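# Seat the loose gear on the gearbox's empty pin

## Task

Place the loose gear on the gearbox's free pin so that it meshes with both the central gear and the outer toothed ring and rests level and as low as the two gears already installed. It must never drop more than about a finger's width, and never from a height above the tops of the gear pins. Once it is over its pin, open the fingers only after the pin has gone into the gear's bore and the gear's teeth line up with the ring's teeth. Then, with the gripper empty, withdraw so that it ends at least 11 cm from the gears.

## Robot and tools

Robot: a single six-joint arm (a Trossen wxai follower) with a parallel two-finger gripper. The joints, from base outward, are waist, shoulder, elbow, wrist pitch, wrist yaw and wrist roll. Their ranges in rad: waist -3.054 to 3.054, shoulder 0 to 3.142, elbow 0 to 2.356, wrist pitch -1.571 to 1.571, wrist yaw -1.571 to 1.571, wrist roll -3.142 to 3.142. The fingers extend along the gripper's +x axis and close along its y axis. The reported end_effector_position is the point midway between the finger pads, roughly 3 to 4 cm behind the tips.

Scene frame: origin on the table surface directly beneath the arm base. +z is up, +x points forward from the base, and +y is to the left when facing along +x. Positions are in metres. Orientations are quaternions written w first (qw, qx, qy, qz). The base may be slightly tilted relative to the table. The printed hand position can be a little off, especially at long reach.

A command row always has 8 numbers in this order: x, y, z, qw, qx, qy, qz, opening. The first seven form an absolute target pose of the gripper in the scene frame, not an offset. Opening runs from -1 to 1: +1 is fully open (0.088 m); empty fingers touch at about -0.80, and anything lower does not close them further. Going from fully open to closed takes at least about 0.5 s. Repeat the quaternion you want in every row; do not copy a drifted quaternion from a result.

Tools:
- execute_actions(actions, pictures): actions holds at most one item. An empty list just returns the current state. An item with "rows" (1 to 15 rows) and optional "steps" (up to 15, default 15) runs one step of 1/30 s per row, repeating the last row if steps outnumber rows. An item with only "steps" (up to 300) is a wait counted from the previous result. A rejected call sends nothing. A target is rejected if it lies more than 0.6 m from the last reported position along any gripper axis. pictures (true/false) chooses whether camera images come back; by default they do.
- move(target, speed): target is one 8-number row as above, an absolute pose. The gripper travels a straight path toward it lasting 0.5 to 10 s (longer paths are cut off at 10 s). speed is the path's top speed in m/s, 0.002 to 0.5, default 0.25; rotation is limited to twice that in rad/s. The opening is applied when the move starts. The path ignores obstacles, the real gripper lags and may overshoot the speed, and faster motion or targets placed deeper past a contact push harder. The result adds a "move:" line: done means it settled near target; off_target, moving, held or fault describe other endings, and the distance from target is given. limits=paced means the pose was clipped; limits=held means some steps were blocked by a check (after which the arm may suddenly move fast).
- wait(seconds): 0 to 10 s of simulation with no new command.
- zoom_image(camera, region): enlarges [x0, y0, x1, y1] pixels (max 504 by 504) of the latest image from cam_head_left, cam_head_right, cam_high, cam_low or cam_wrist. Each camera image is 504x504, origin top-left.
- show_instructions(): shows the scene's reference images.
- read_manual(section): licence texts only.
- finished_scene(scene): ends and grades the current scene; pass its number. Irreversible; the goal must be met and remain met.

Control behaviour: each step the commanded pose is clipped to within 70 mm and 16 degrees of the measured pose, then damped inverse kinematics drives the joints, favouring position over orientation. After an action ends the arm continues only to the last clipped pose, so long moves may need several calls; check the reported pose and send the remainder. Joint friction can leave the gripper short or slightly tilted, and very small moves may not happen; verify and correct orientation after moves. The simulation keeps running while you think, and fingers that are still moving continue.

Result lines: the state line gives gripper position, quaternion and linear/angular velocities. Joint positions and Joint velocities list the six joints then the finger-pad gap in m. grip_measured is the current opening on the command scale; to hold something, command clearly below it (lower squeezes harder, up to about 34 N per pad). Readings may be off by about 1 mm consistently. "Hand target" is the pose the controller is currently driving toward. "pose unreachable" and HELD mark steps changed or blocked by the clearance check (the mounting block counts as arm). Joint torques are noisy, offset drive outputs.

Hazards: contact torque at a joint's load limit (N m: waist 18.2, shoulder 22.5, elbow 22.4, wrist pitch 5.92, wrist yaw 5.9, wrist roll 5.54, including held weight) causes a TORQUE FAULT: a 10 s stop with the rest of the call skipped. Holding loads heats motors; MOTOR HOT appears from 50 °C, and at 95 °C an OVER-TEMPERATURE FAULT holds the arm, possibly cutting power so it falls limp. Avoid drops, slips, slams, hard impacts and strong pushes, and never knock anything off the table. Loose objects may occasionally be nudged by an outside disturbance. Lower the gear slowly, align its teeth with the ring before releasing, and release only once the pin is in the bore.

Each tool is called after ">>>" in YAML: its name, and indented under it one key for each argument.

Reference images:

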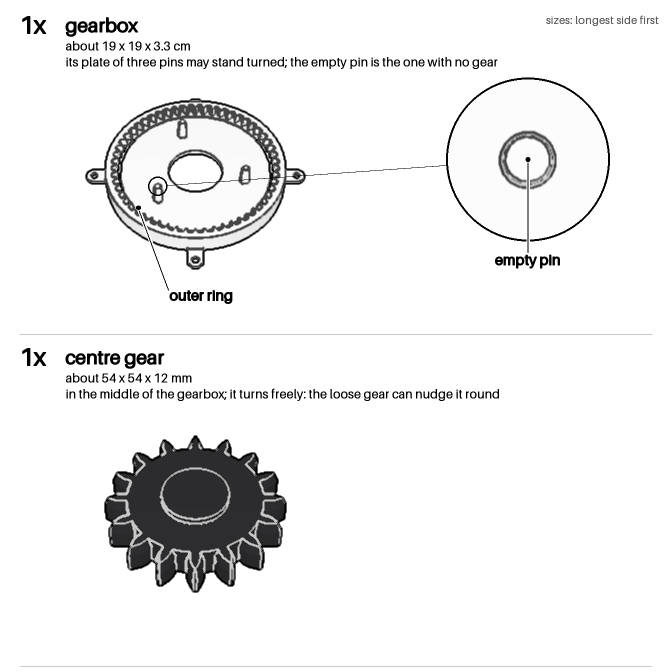

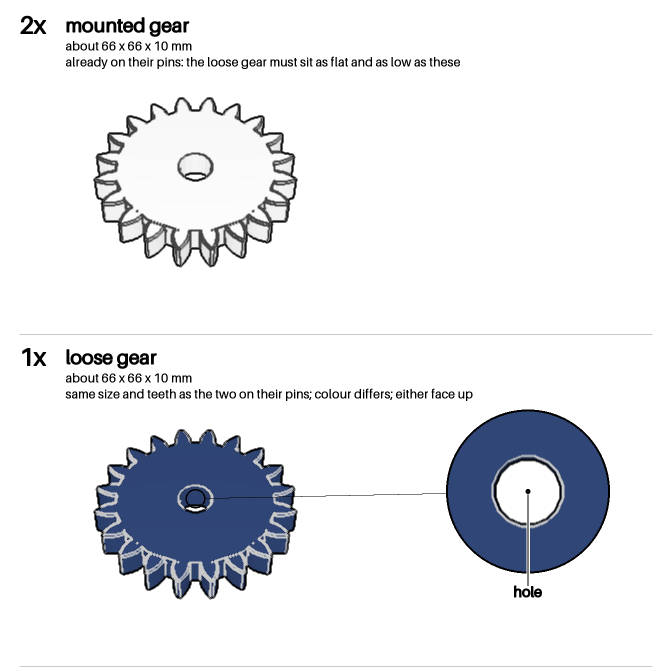

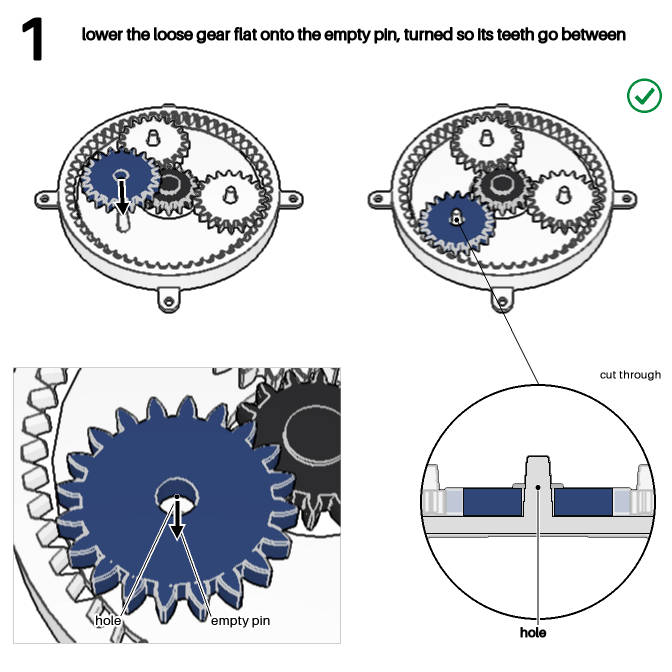

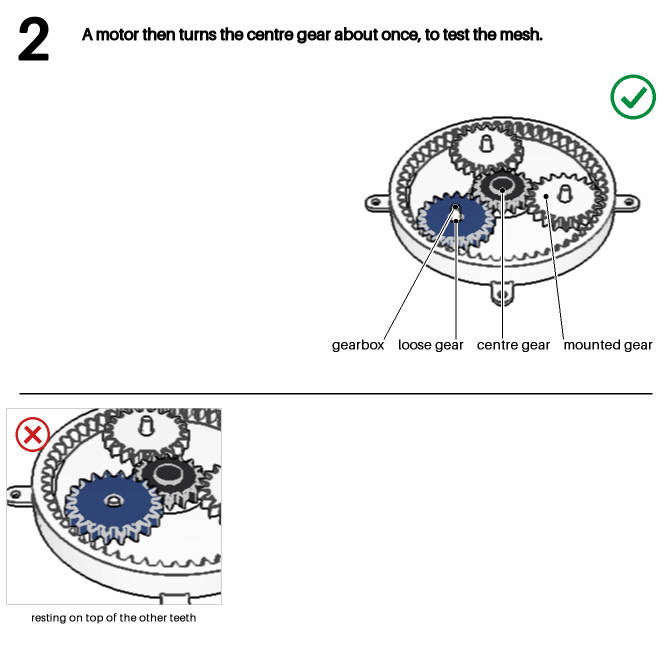

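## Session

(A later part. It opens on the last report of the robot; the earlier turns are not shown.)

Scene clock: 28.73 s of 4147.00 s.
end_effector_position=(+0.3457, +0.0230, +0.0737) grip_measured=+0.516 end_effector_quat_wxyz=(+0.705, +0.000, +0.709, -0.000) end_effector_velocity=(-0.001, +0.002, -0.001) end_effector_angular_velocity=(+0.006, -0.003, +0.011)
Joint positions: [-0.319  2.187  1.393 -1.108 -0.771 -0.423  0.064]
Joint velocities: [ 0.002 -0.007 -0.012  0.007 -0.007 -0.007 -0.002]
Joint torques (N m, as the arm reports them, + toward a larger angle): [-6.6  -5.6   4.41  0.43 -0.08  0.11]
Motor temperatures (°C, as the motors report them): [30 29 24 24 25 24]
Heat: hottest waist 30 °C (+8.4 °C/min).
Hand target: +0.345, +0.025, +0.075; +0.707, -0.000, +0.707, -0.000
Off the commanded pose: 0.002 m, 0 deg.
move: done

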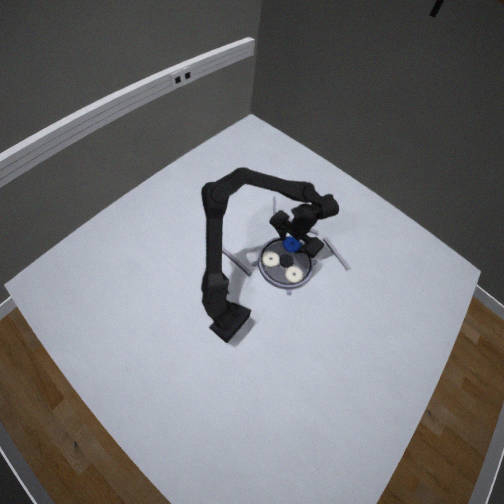

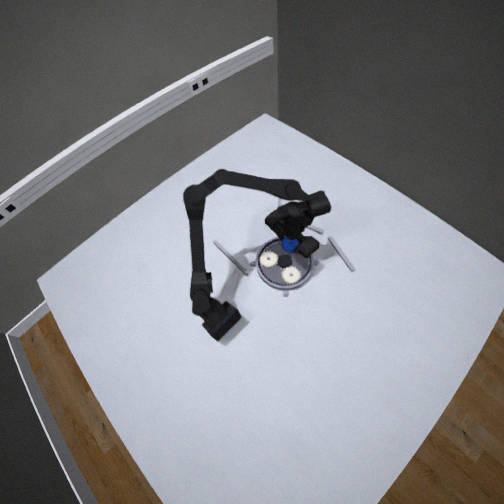

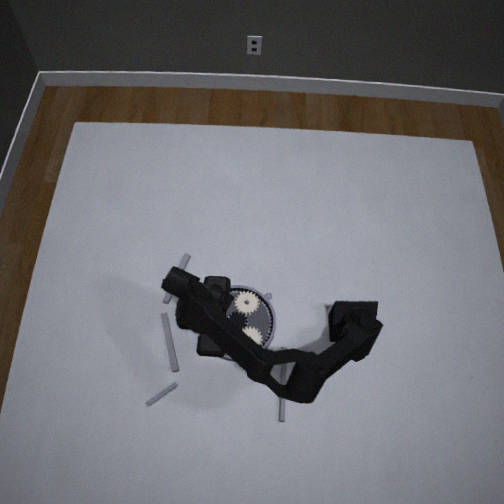

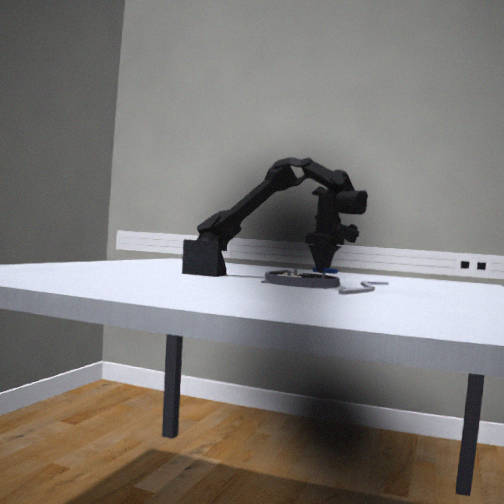

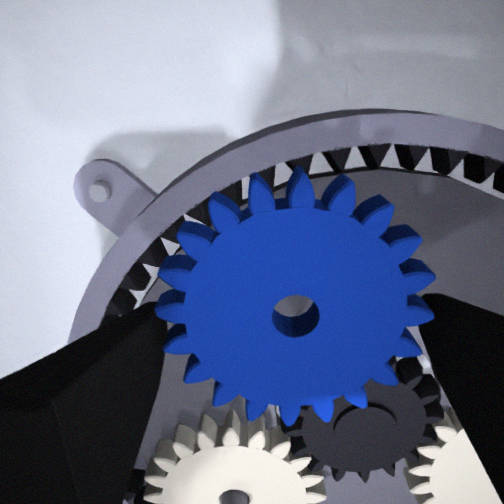

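>>> move:
  target: [0.352, 0.005, 0.075, 0.7071, 0, 0.7071, 0, 0.0]
  speed: 0.05

Scene clock: 31.77 s of 4147.00 s.
end_effector_position=(+0.3497, +0.0079, +0.0735) grip_measured=+0.516 end_effector_quat_wxyz=(+0.705, +0.002, +0.709, +0.000) end_effector_velocity=(+0.001, -0.001, +0.001) end_effector_angular_velocity=(+0.009, -0.004, -0.003)
Joint positions: [-0.343  2.237  1.423 -1.11  -0.766 -0.453  0.064]
Joint velocities: [-0.007  0.007  0.007 -0.007 -0.007 -0.007  0.001]
Joint torques (N m, as the arm reports them, + toward a larger angle): [-7.16 -4.03  6.61  0.29  0.06 -0.09]
Motor temperatures (°C, as the motors report them): [31 29 24 24 25 24]
Heat: hottest waist 31 °C (+9.4 °C/min).
Hand target: +0.352, +0.005, +0.075; +0.707, +0.000, +0.707, -0.000
Off the commanded pose: 0.004 m, 0 deg.
move: done

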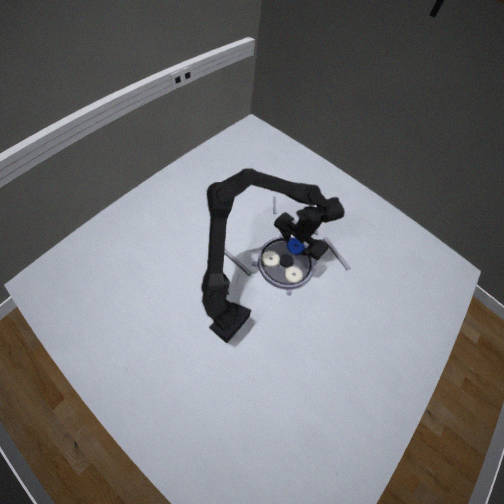

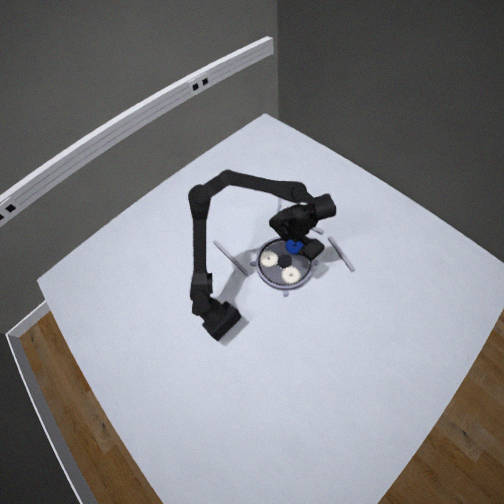

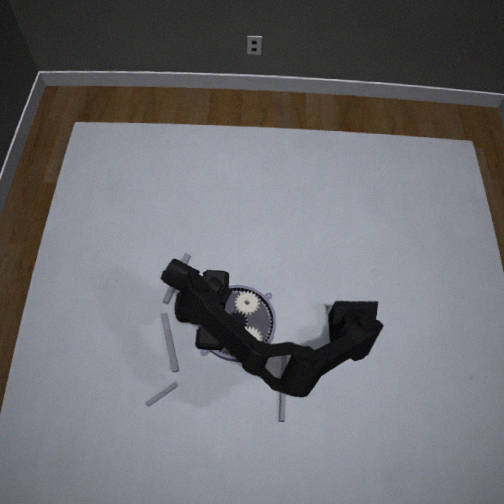

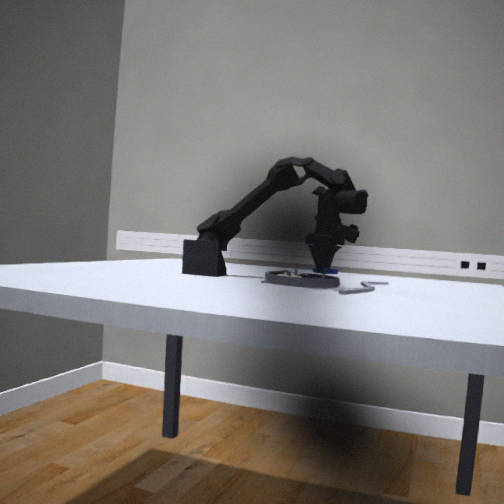

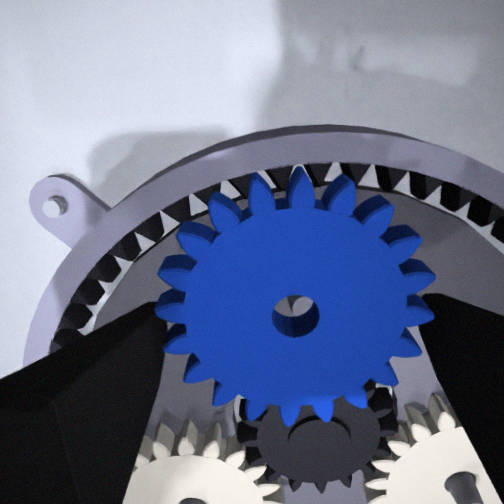

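Pin visible through the hole. Lower slowly.

>>> move:
  target: [0.352, 0.005, 0.06, 0.7071, 0, 0.7071, 0, 0.0]
  speed: 0.02

Scene clock: 33.27 s of 4147.00 s.
end_effector_position=(+0.3530, +0.0020, +0.0718) grip_measured=+0.516 end_effector_quat_wxyz=(+0.714, +0.001, +0.700, -0.006) end_effector_velocity=(-0.004, +0.001, -0.001) end_effector_angular_velocity=(+0.013, +0.006, -0.035)
Joint positions: [-0.348  2.238  1.408 -1.06  -0.766 -0.426  0.064]
Joint velocities: [-0.002 -0.002 -0.012 -0.007 -0.007  0.022 -0.   ]
Joint torques (N m, as the arm reports them, + toward a larger angle): [-4.36 -3.74  3.81  1.39 -0.22  0.09]
Motor temperatures (°C, as the motors report them): [31 29 24 24 25 24]
Heat: hottest waist 31 °C (+9.0 °C/min).
Hand target: +0.352, +0.005, +0.060; +0.707, -0.000, +0.707, -0.000
Off the commanded pose: 0.012 m, 1 deg.
move: off_target

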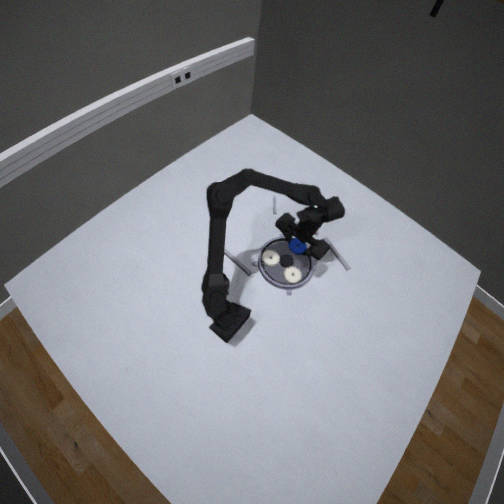

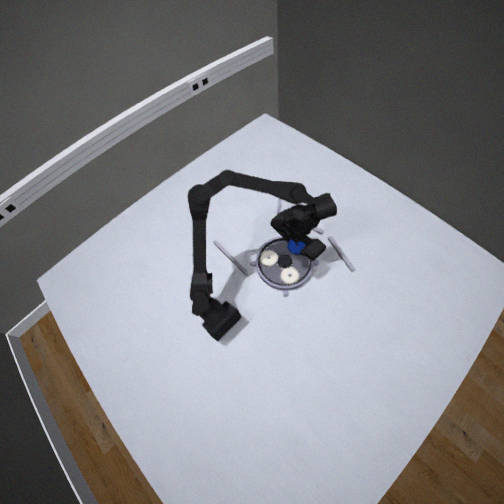

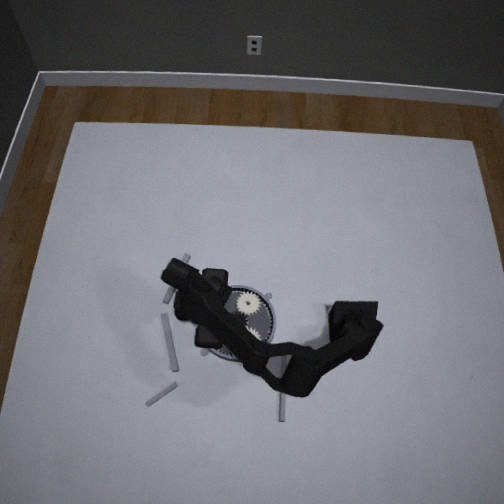

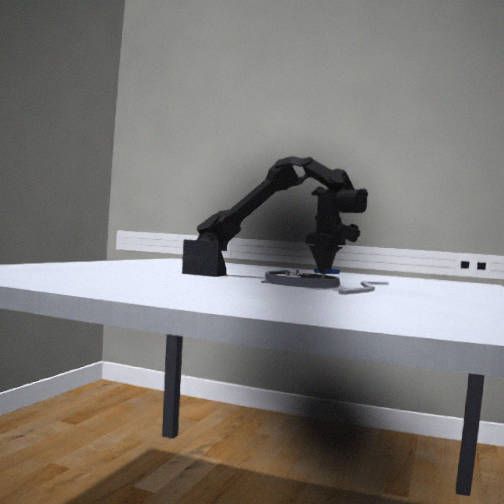

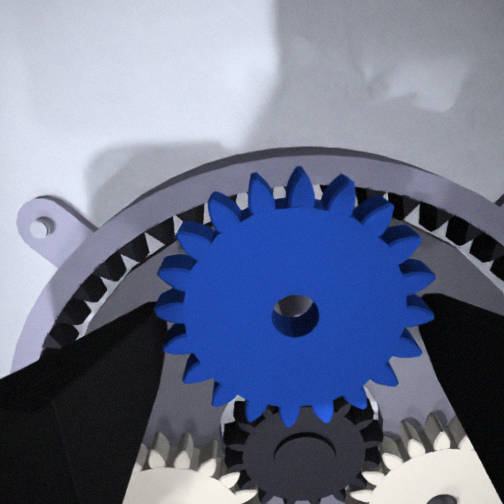

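>>> move:
  target: [0.348, 0.010, 0.078, 0.7071, 0, 0.7071, 0, 0.0]
  speed: 0.03

>>> move:
  target: [0.348, 0.010, 0.062, 0.7071, 0, 0.7071, 0, 0.0]
  speed: 0.02

Scene clock: 35.03 s of 4147.00 s.
end_effector_position=(+0.3454, +0.0073, +0.0736) grip_measured=+0.515 end_effector_quat_wxyz=(+0.704, +0.008, +0.710, -0.003) end_effector_velocity=(-0.006, +0.001, +0.001) end_effector_angular_velocity=(+0.005, +0.025, -0.020)
Joint positions: [-0.349  2.232  1.409 -1.114 -0.766 -0.454  0.064]
Joint velocities: [-0.002  0.002  0.002 -0.037  0.007 -0.007 -0.004]
Joint torques (N m, as the arm reports them, + toward a larger angle): [-6.66 -5.79  6.54  0.02  0.05 -0.1 ]
Motor temperatures (°C, as the motors report them): [31 29 24 24 25 24]
Heat: hottest waist 31 °C (+8.6 °C/min).
Hand target: +0.348, +0.010, +0.078; +0.707, -0.000, +0.707, +0.000
Off the commanded pose: 0.006 m, 1 deg.
move: done

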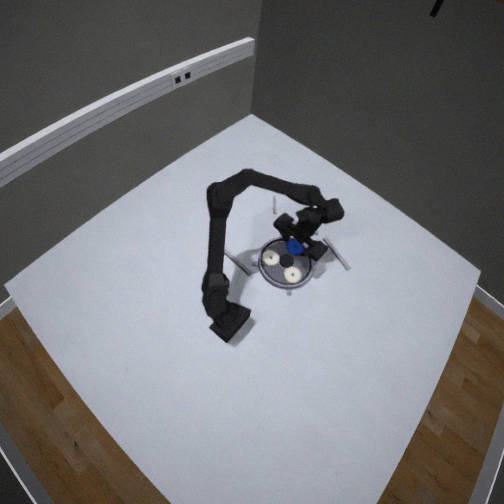

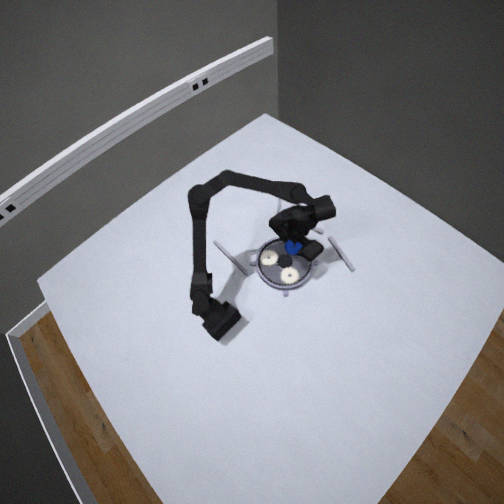

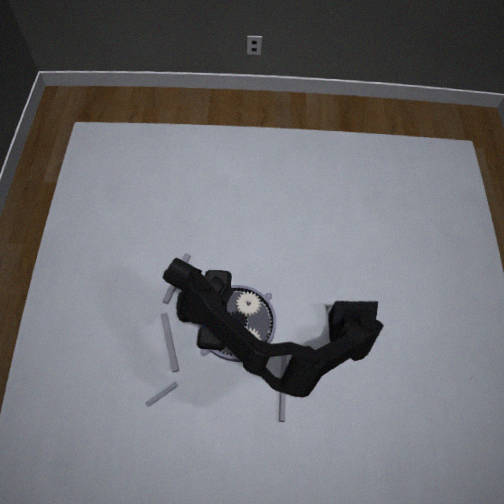

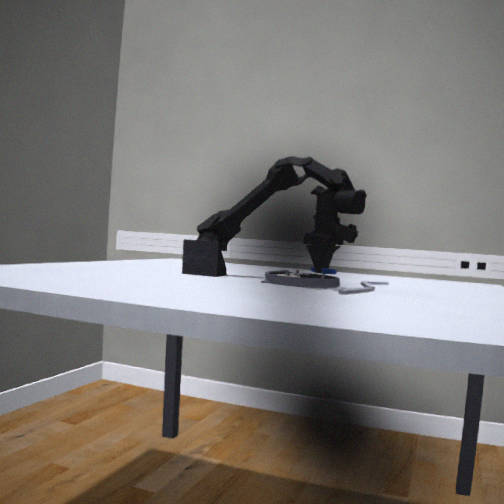

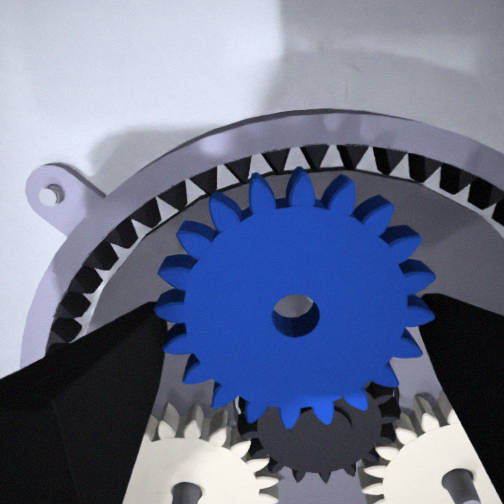

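Scene clock: 35.87 s of 4147.00 s.
end_effector_position=(+0.3496, +0.0056, +0.0718) grip_measured=+0.516 end_effector_quat_wxyz=(+0.713, -0.000, +0.701, -0.006) end_effector_velocity=(-0.003, +0.000, +0.001) end_effector_angular_velocity=(-0.004, +0.006, -0.014)
Joint positions: [-0.344  2.22   1.389 -1.058 -0.765 -0.423  0.064]
Joint velocities: [-0.002 -0.007 -0.007 -0.007  0.007  0.007  0.002]
Joint torques (N m, as the arm reports them, + toward a larger angle): [-4.43 -4.12  3.68  0.97 -0.28  0.1 ]
Motor temperatures (°C, as the motors report them): [31 29 24 24 25 24]
Heat: hottest waist 31 °C (+8.4 °C/min).
Hand target: +0.348, +0.010, +0.062; +0.707, -0.000, +0.707, -0.000
Off the commanded pose: 0.011 m, 1 deg.
move: off_target

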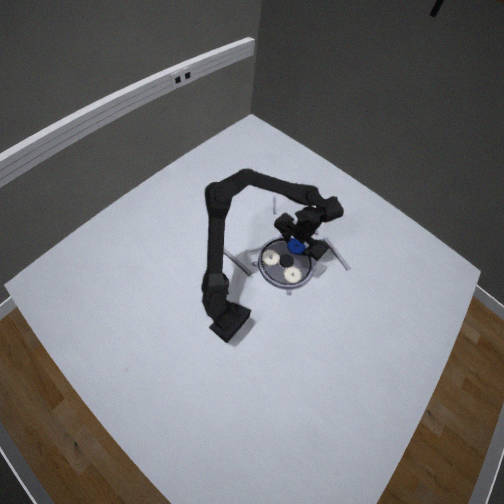

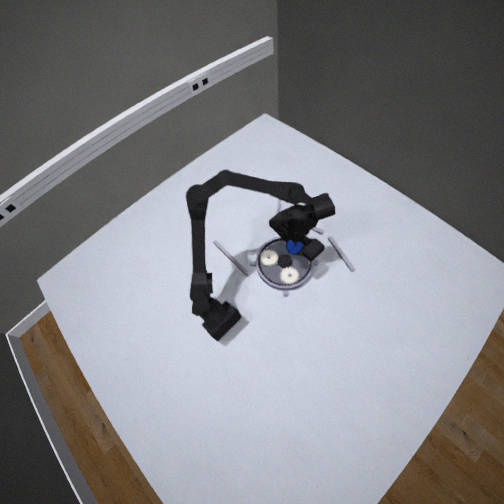

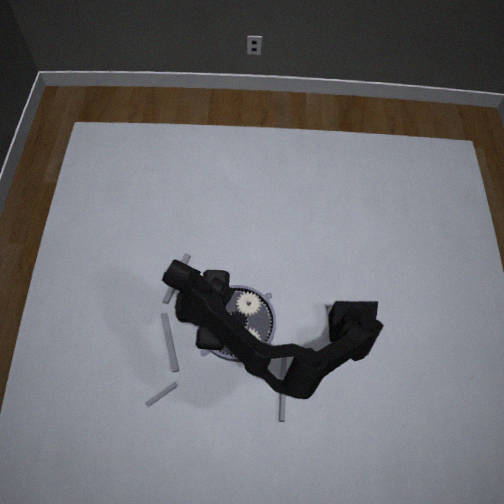

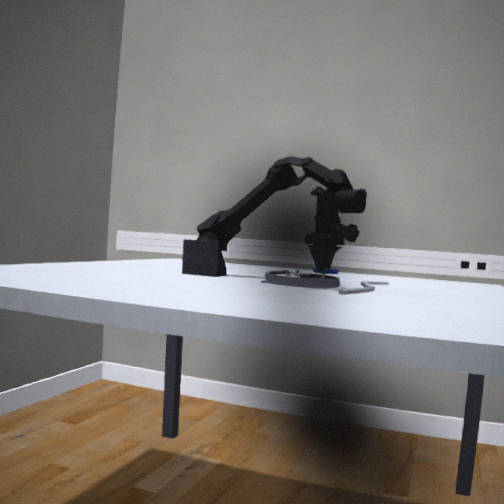

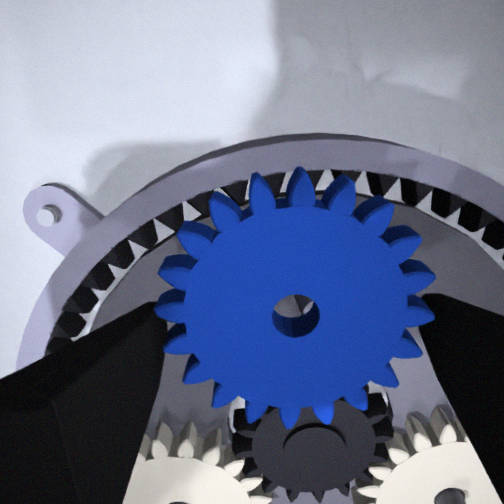

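>>> zoom_image:
  camera: "cam_wrist"
  region: [235, 255, 355, 375]

Region (235, 255, 355, 375) of cam_wrist's 504x504 image, scaled by 4.200, with more detail than that image has.

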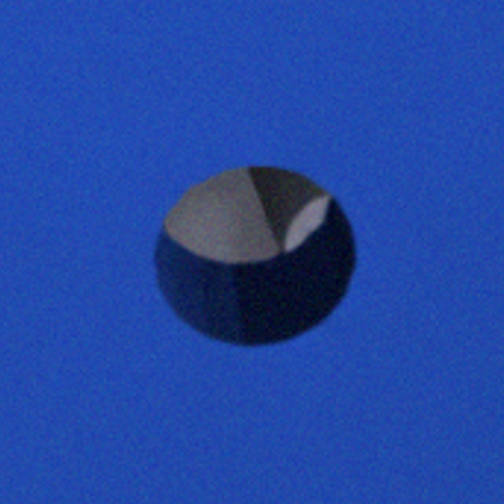

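>>> move:
  target: [0.346, 0.002, 0.068, 0.7071, 0, 0.7071, 0, 0.0]
  speed: 0.02

Scene clock: 38.30 s of 4147.00 s.
end_effector_position=(+0.3482, +0.0047, +0.0724) grip_measured=+0.515 end_effector_quat_wxyz=(+0.713, -0.004, +0.701, +0.001) end_effector_velocity=(-0.002, -0.001, +0.001) end_effector_angular_velocity=(+0.010, -0.001, +0.009)
Joint positions: [-0.349  2.222  1.388 -1.065 -0.767 -0.45   0.064]
Joint velocities: [-0.007  0.002 -0.002 -0.007 -0.007 -0.022 -0.001]
Joint torques (N m, as the arm reports them, + toward a larger angle): [-6.36 -3.21  5.31 -0.01  0.09 -0.08]
Motor temperatures (°C, as the motors report them): [31 29 24 24 25 24]
Heat: hottest waist 31 °C (+7.8 °C/min).
Hand target: +0.346, +0.002, +0.068; +0.707, +0.000, +0.707, +0.000
Off the commanded pose: 0.006 m, 1 deg.
move: done

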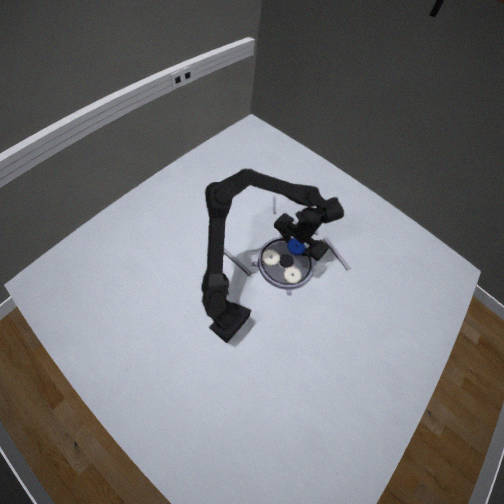

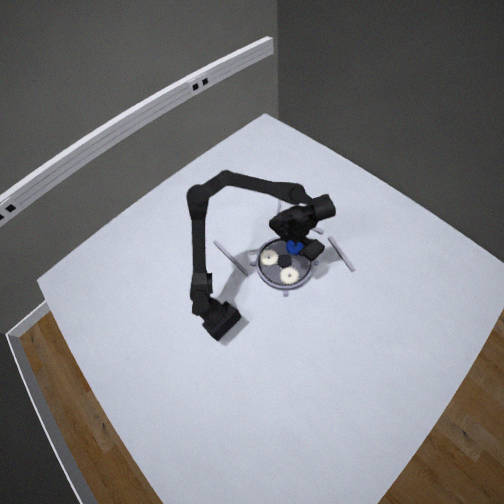

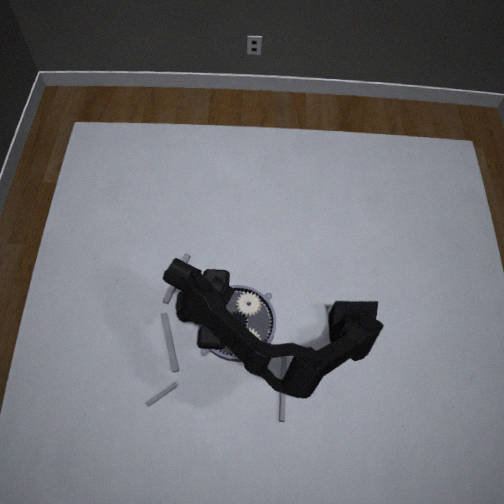

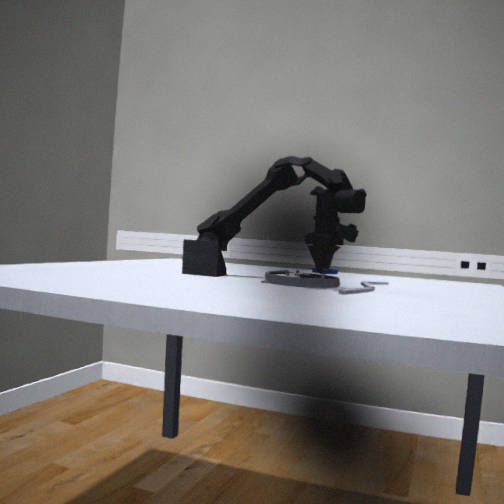

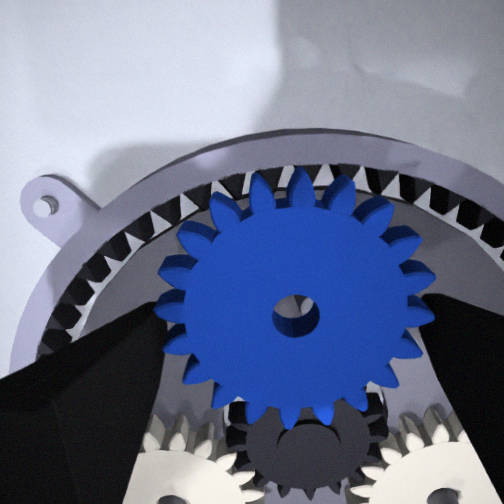

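Only moved 1 mm; command more.

>>> move:
  target: [0.346, -0.003, 0.066, 0.7071, 0, 0.7071, 0, 0.0]
  speed: 0.02

>>> zoom_image:
  camera: "cam_wrist"
  region: [235, 255, 355, 375]

Scene clock: 40.07 s of 4147.00 s.
end_effector_position=(+0.3474, -0.0002, +0.0721) grip_measured=+0.515 end_effector_quat_wxyz=(+0.713, -0.003, +0.701, -0.000) end_effector_velocity=(+0.001, -0.001, -0.000) end_effector_angular_velocity=(+0.006, -0.007, +0.007)
Joint positions: [-0.358  2.232  1.388 -1.062 -0.764 -0.457  0.064]
Joint velocities: [-0.002  0.002 -0.002  0.007 -0.007 -0.007 -0.001]
Joint torques (N m, as the arm reports them, + toward a larger angle): [-5.97 -2.96  5.26  0.42  0.01 -0.1 ]
Motor temperatures (°C, as the motors report them): [31 29 24 24 25 24]
Heat: hottest waist 31 °C (+7.5 °C/min).
Hand target: +0.346, -0.003, +0.066; +0.707, +0.000, +0.707, +0.000
Off the commanded pose: 0.007 m, 1 deg.
move: done

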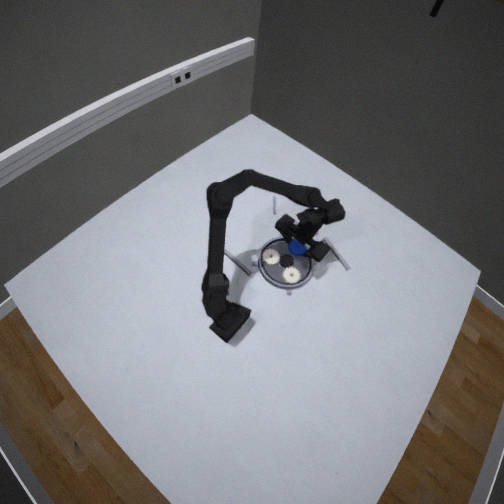

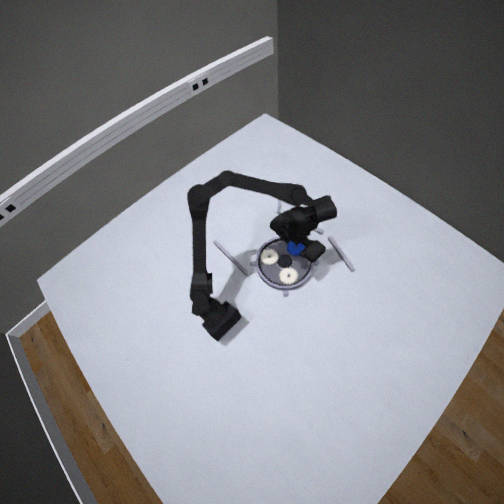

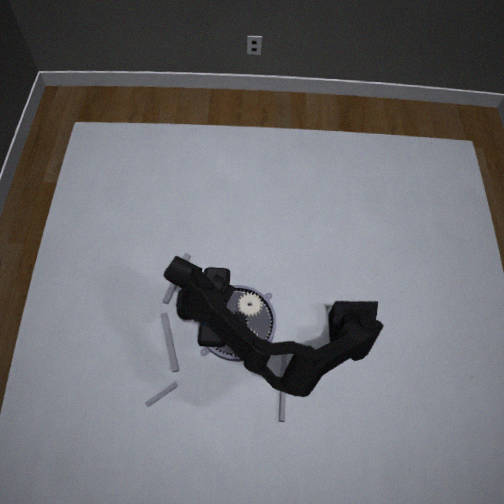

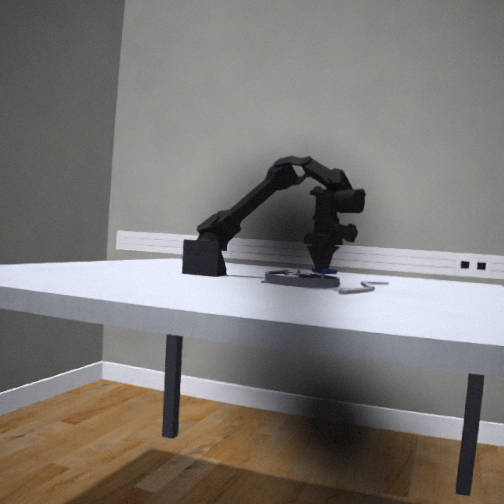

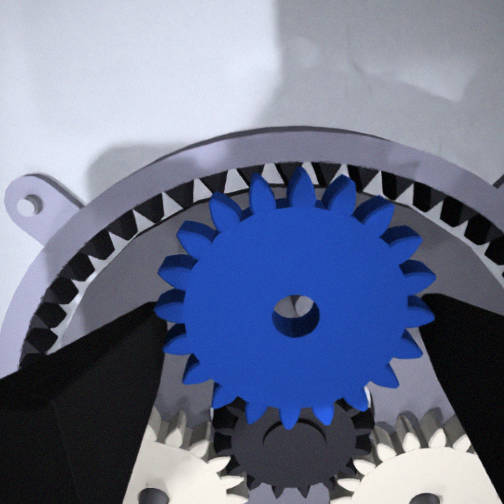

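Region (235, 255, 355, 375) of cam_wrist's 504x504 image, scaled by 4.200, with more detail than that image has.

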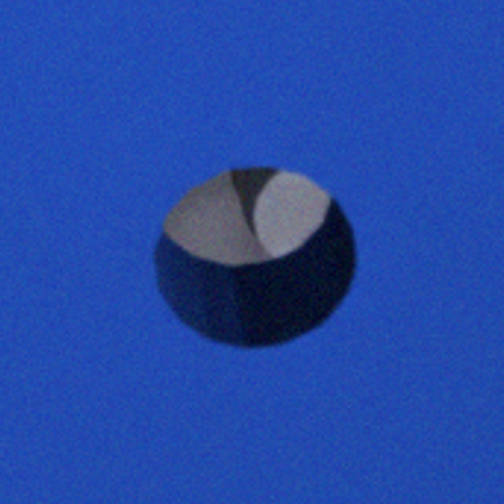

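>>> move:
  target: [0.347, -0.008, 0.066, 0.7071, 0, 0.7071, 0, 0.0]
  speed: 0.02

>>> zoom_image:
  camera: "cam_wrist"
  region: [235, 255, 355, 375]

Scene clock: 41.83 s of 4147.00 s.
end_effector_position=(+0.3472, -0.0056, +0.0720) grip_measured=+0.515 end_effector_quat_wxyz=(+0.712, -0.002, +0.702, -0.001) end_effector_velocity=(+0.001, -0.003, +0.000) end_effector_angular_velocity=(-0.009, -0.003, -0.004)
Joint positions: [-0.367  2.247  1.394 -1.063 -0.761 -0.467  0.064]
Joint velocities: [-0.002  0.002  0.002  0.007  0.007  0.007  0.002]
Joint torques (N m, as the arm reports them, + toward a larger angle): [-5.94 -2.88  5.85  0.41  0.   -0.11]
Motor temperatures (°C, as the motors report them): [31 29 25 24 25 24]
Heat: hottest waist 31 °C (+7.2 °C/min).
Hand target: +0.347, -0.008, +0.066; +0.707, -0.000, +0.707, +0.000
Off the commanded pose: 0.006 m, 1 deg.
move: done

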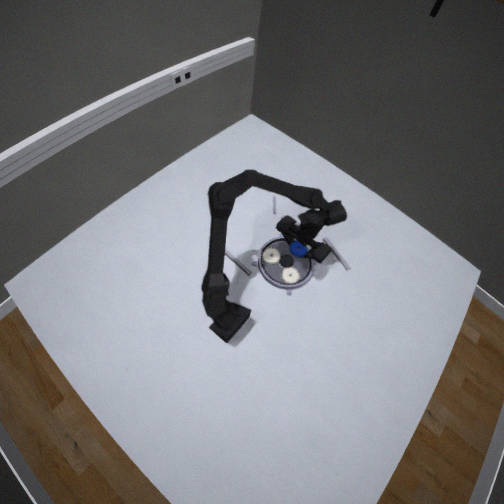

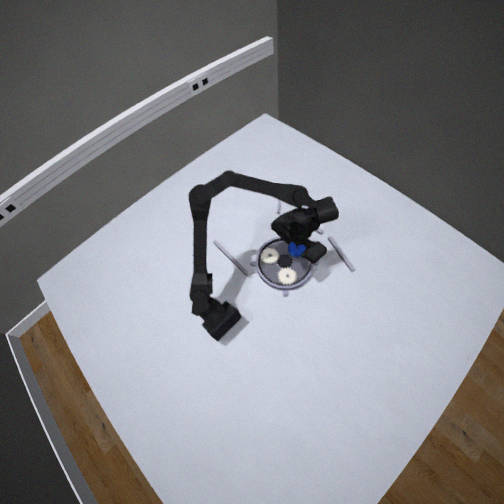

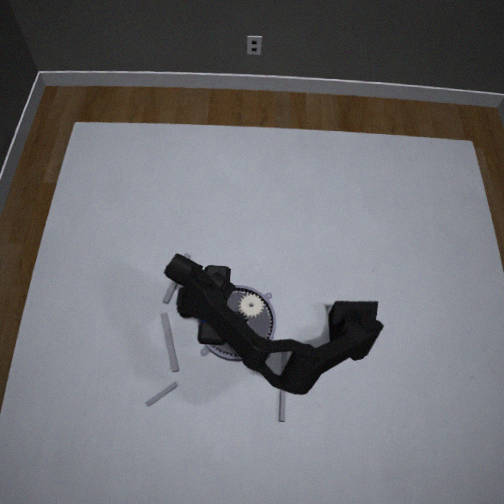

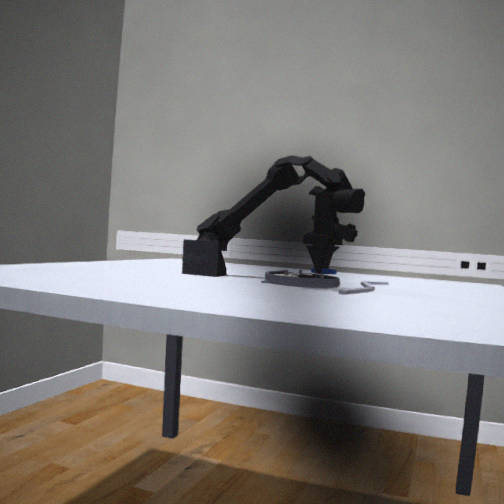

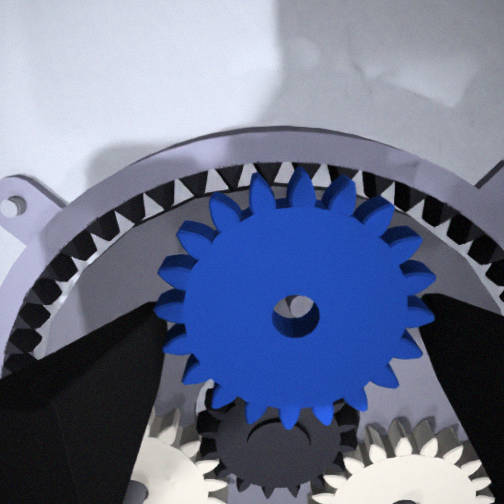

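Region (235, 255, 355, 375) of cam_wrist's 504x504 image, scaled by 4.200, with more detail than that image has.

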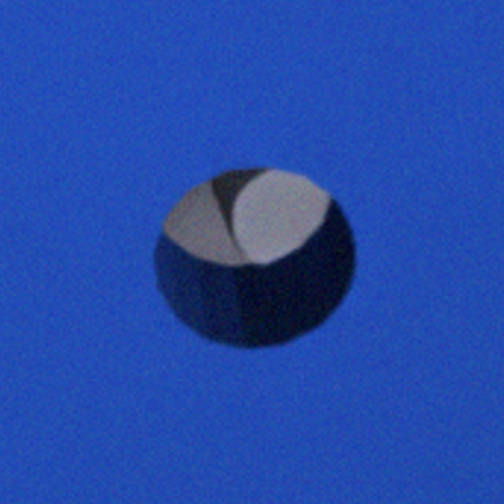

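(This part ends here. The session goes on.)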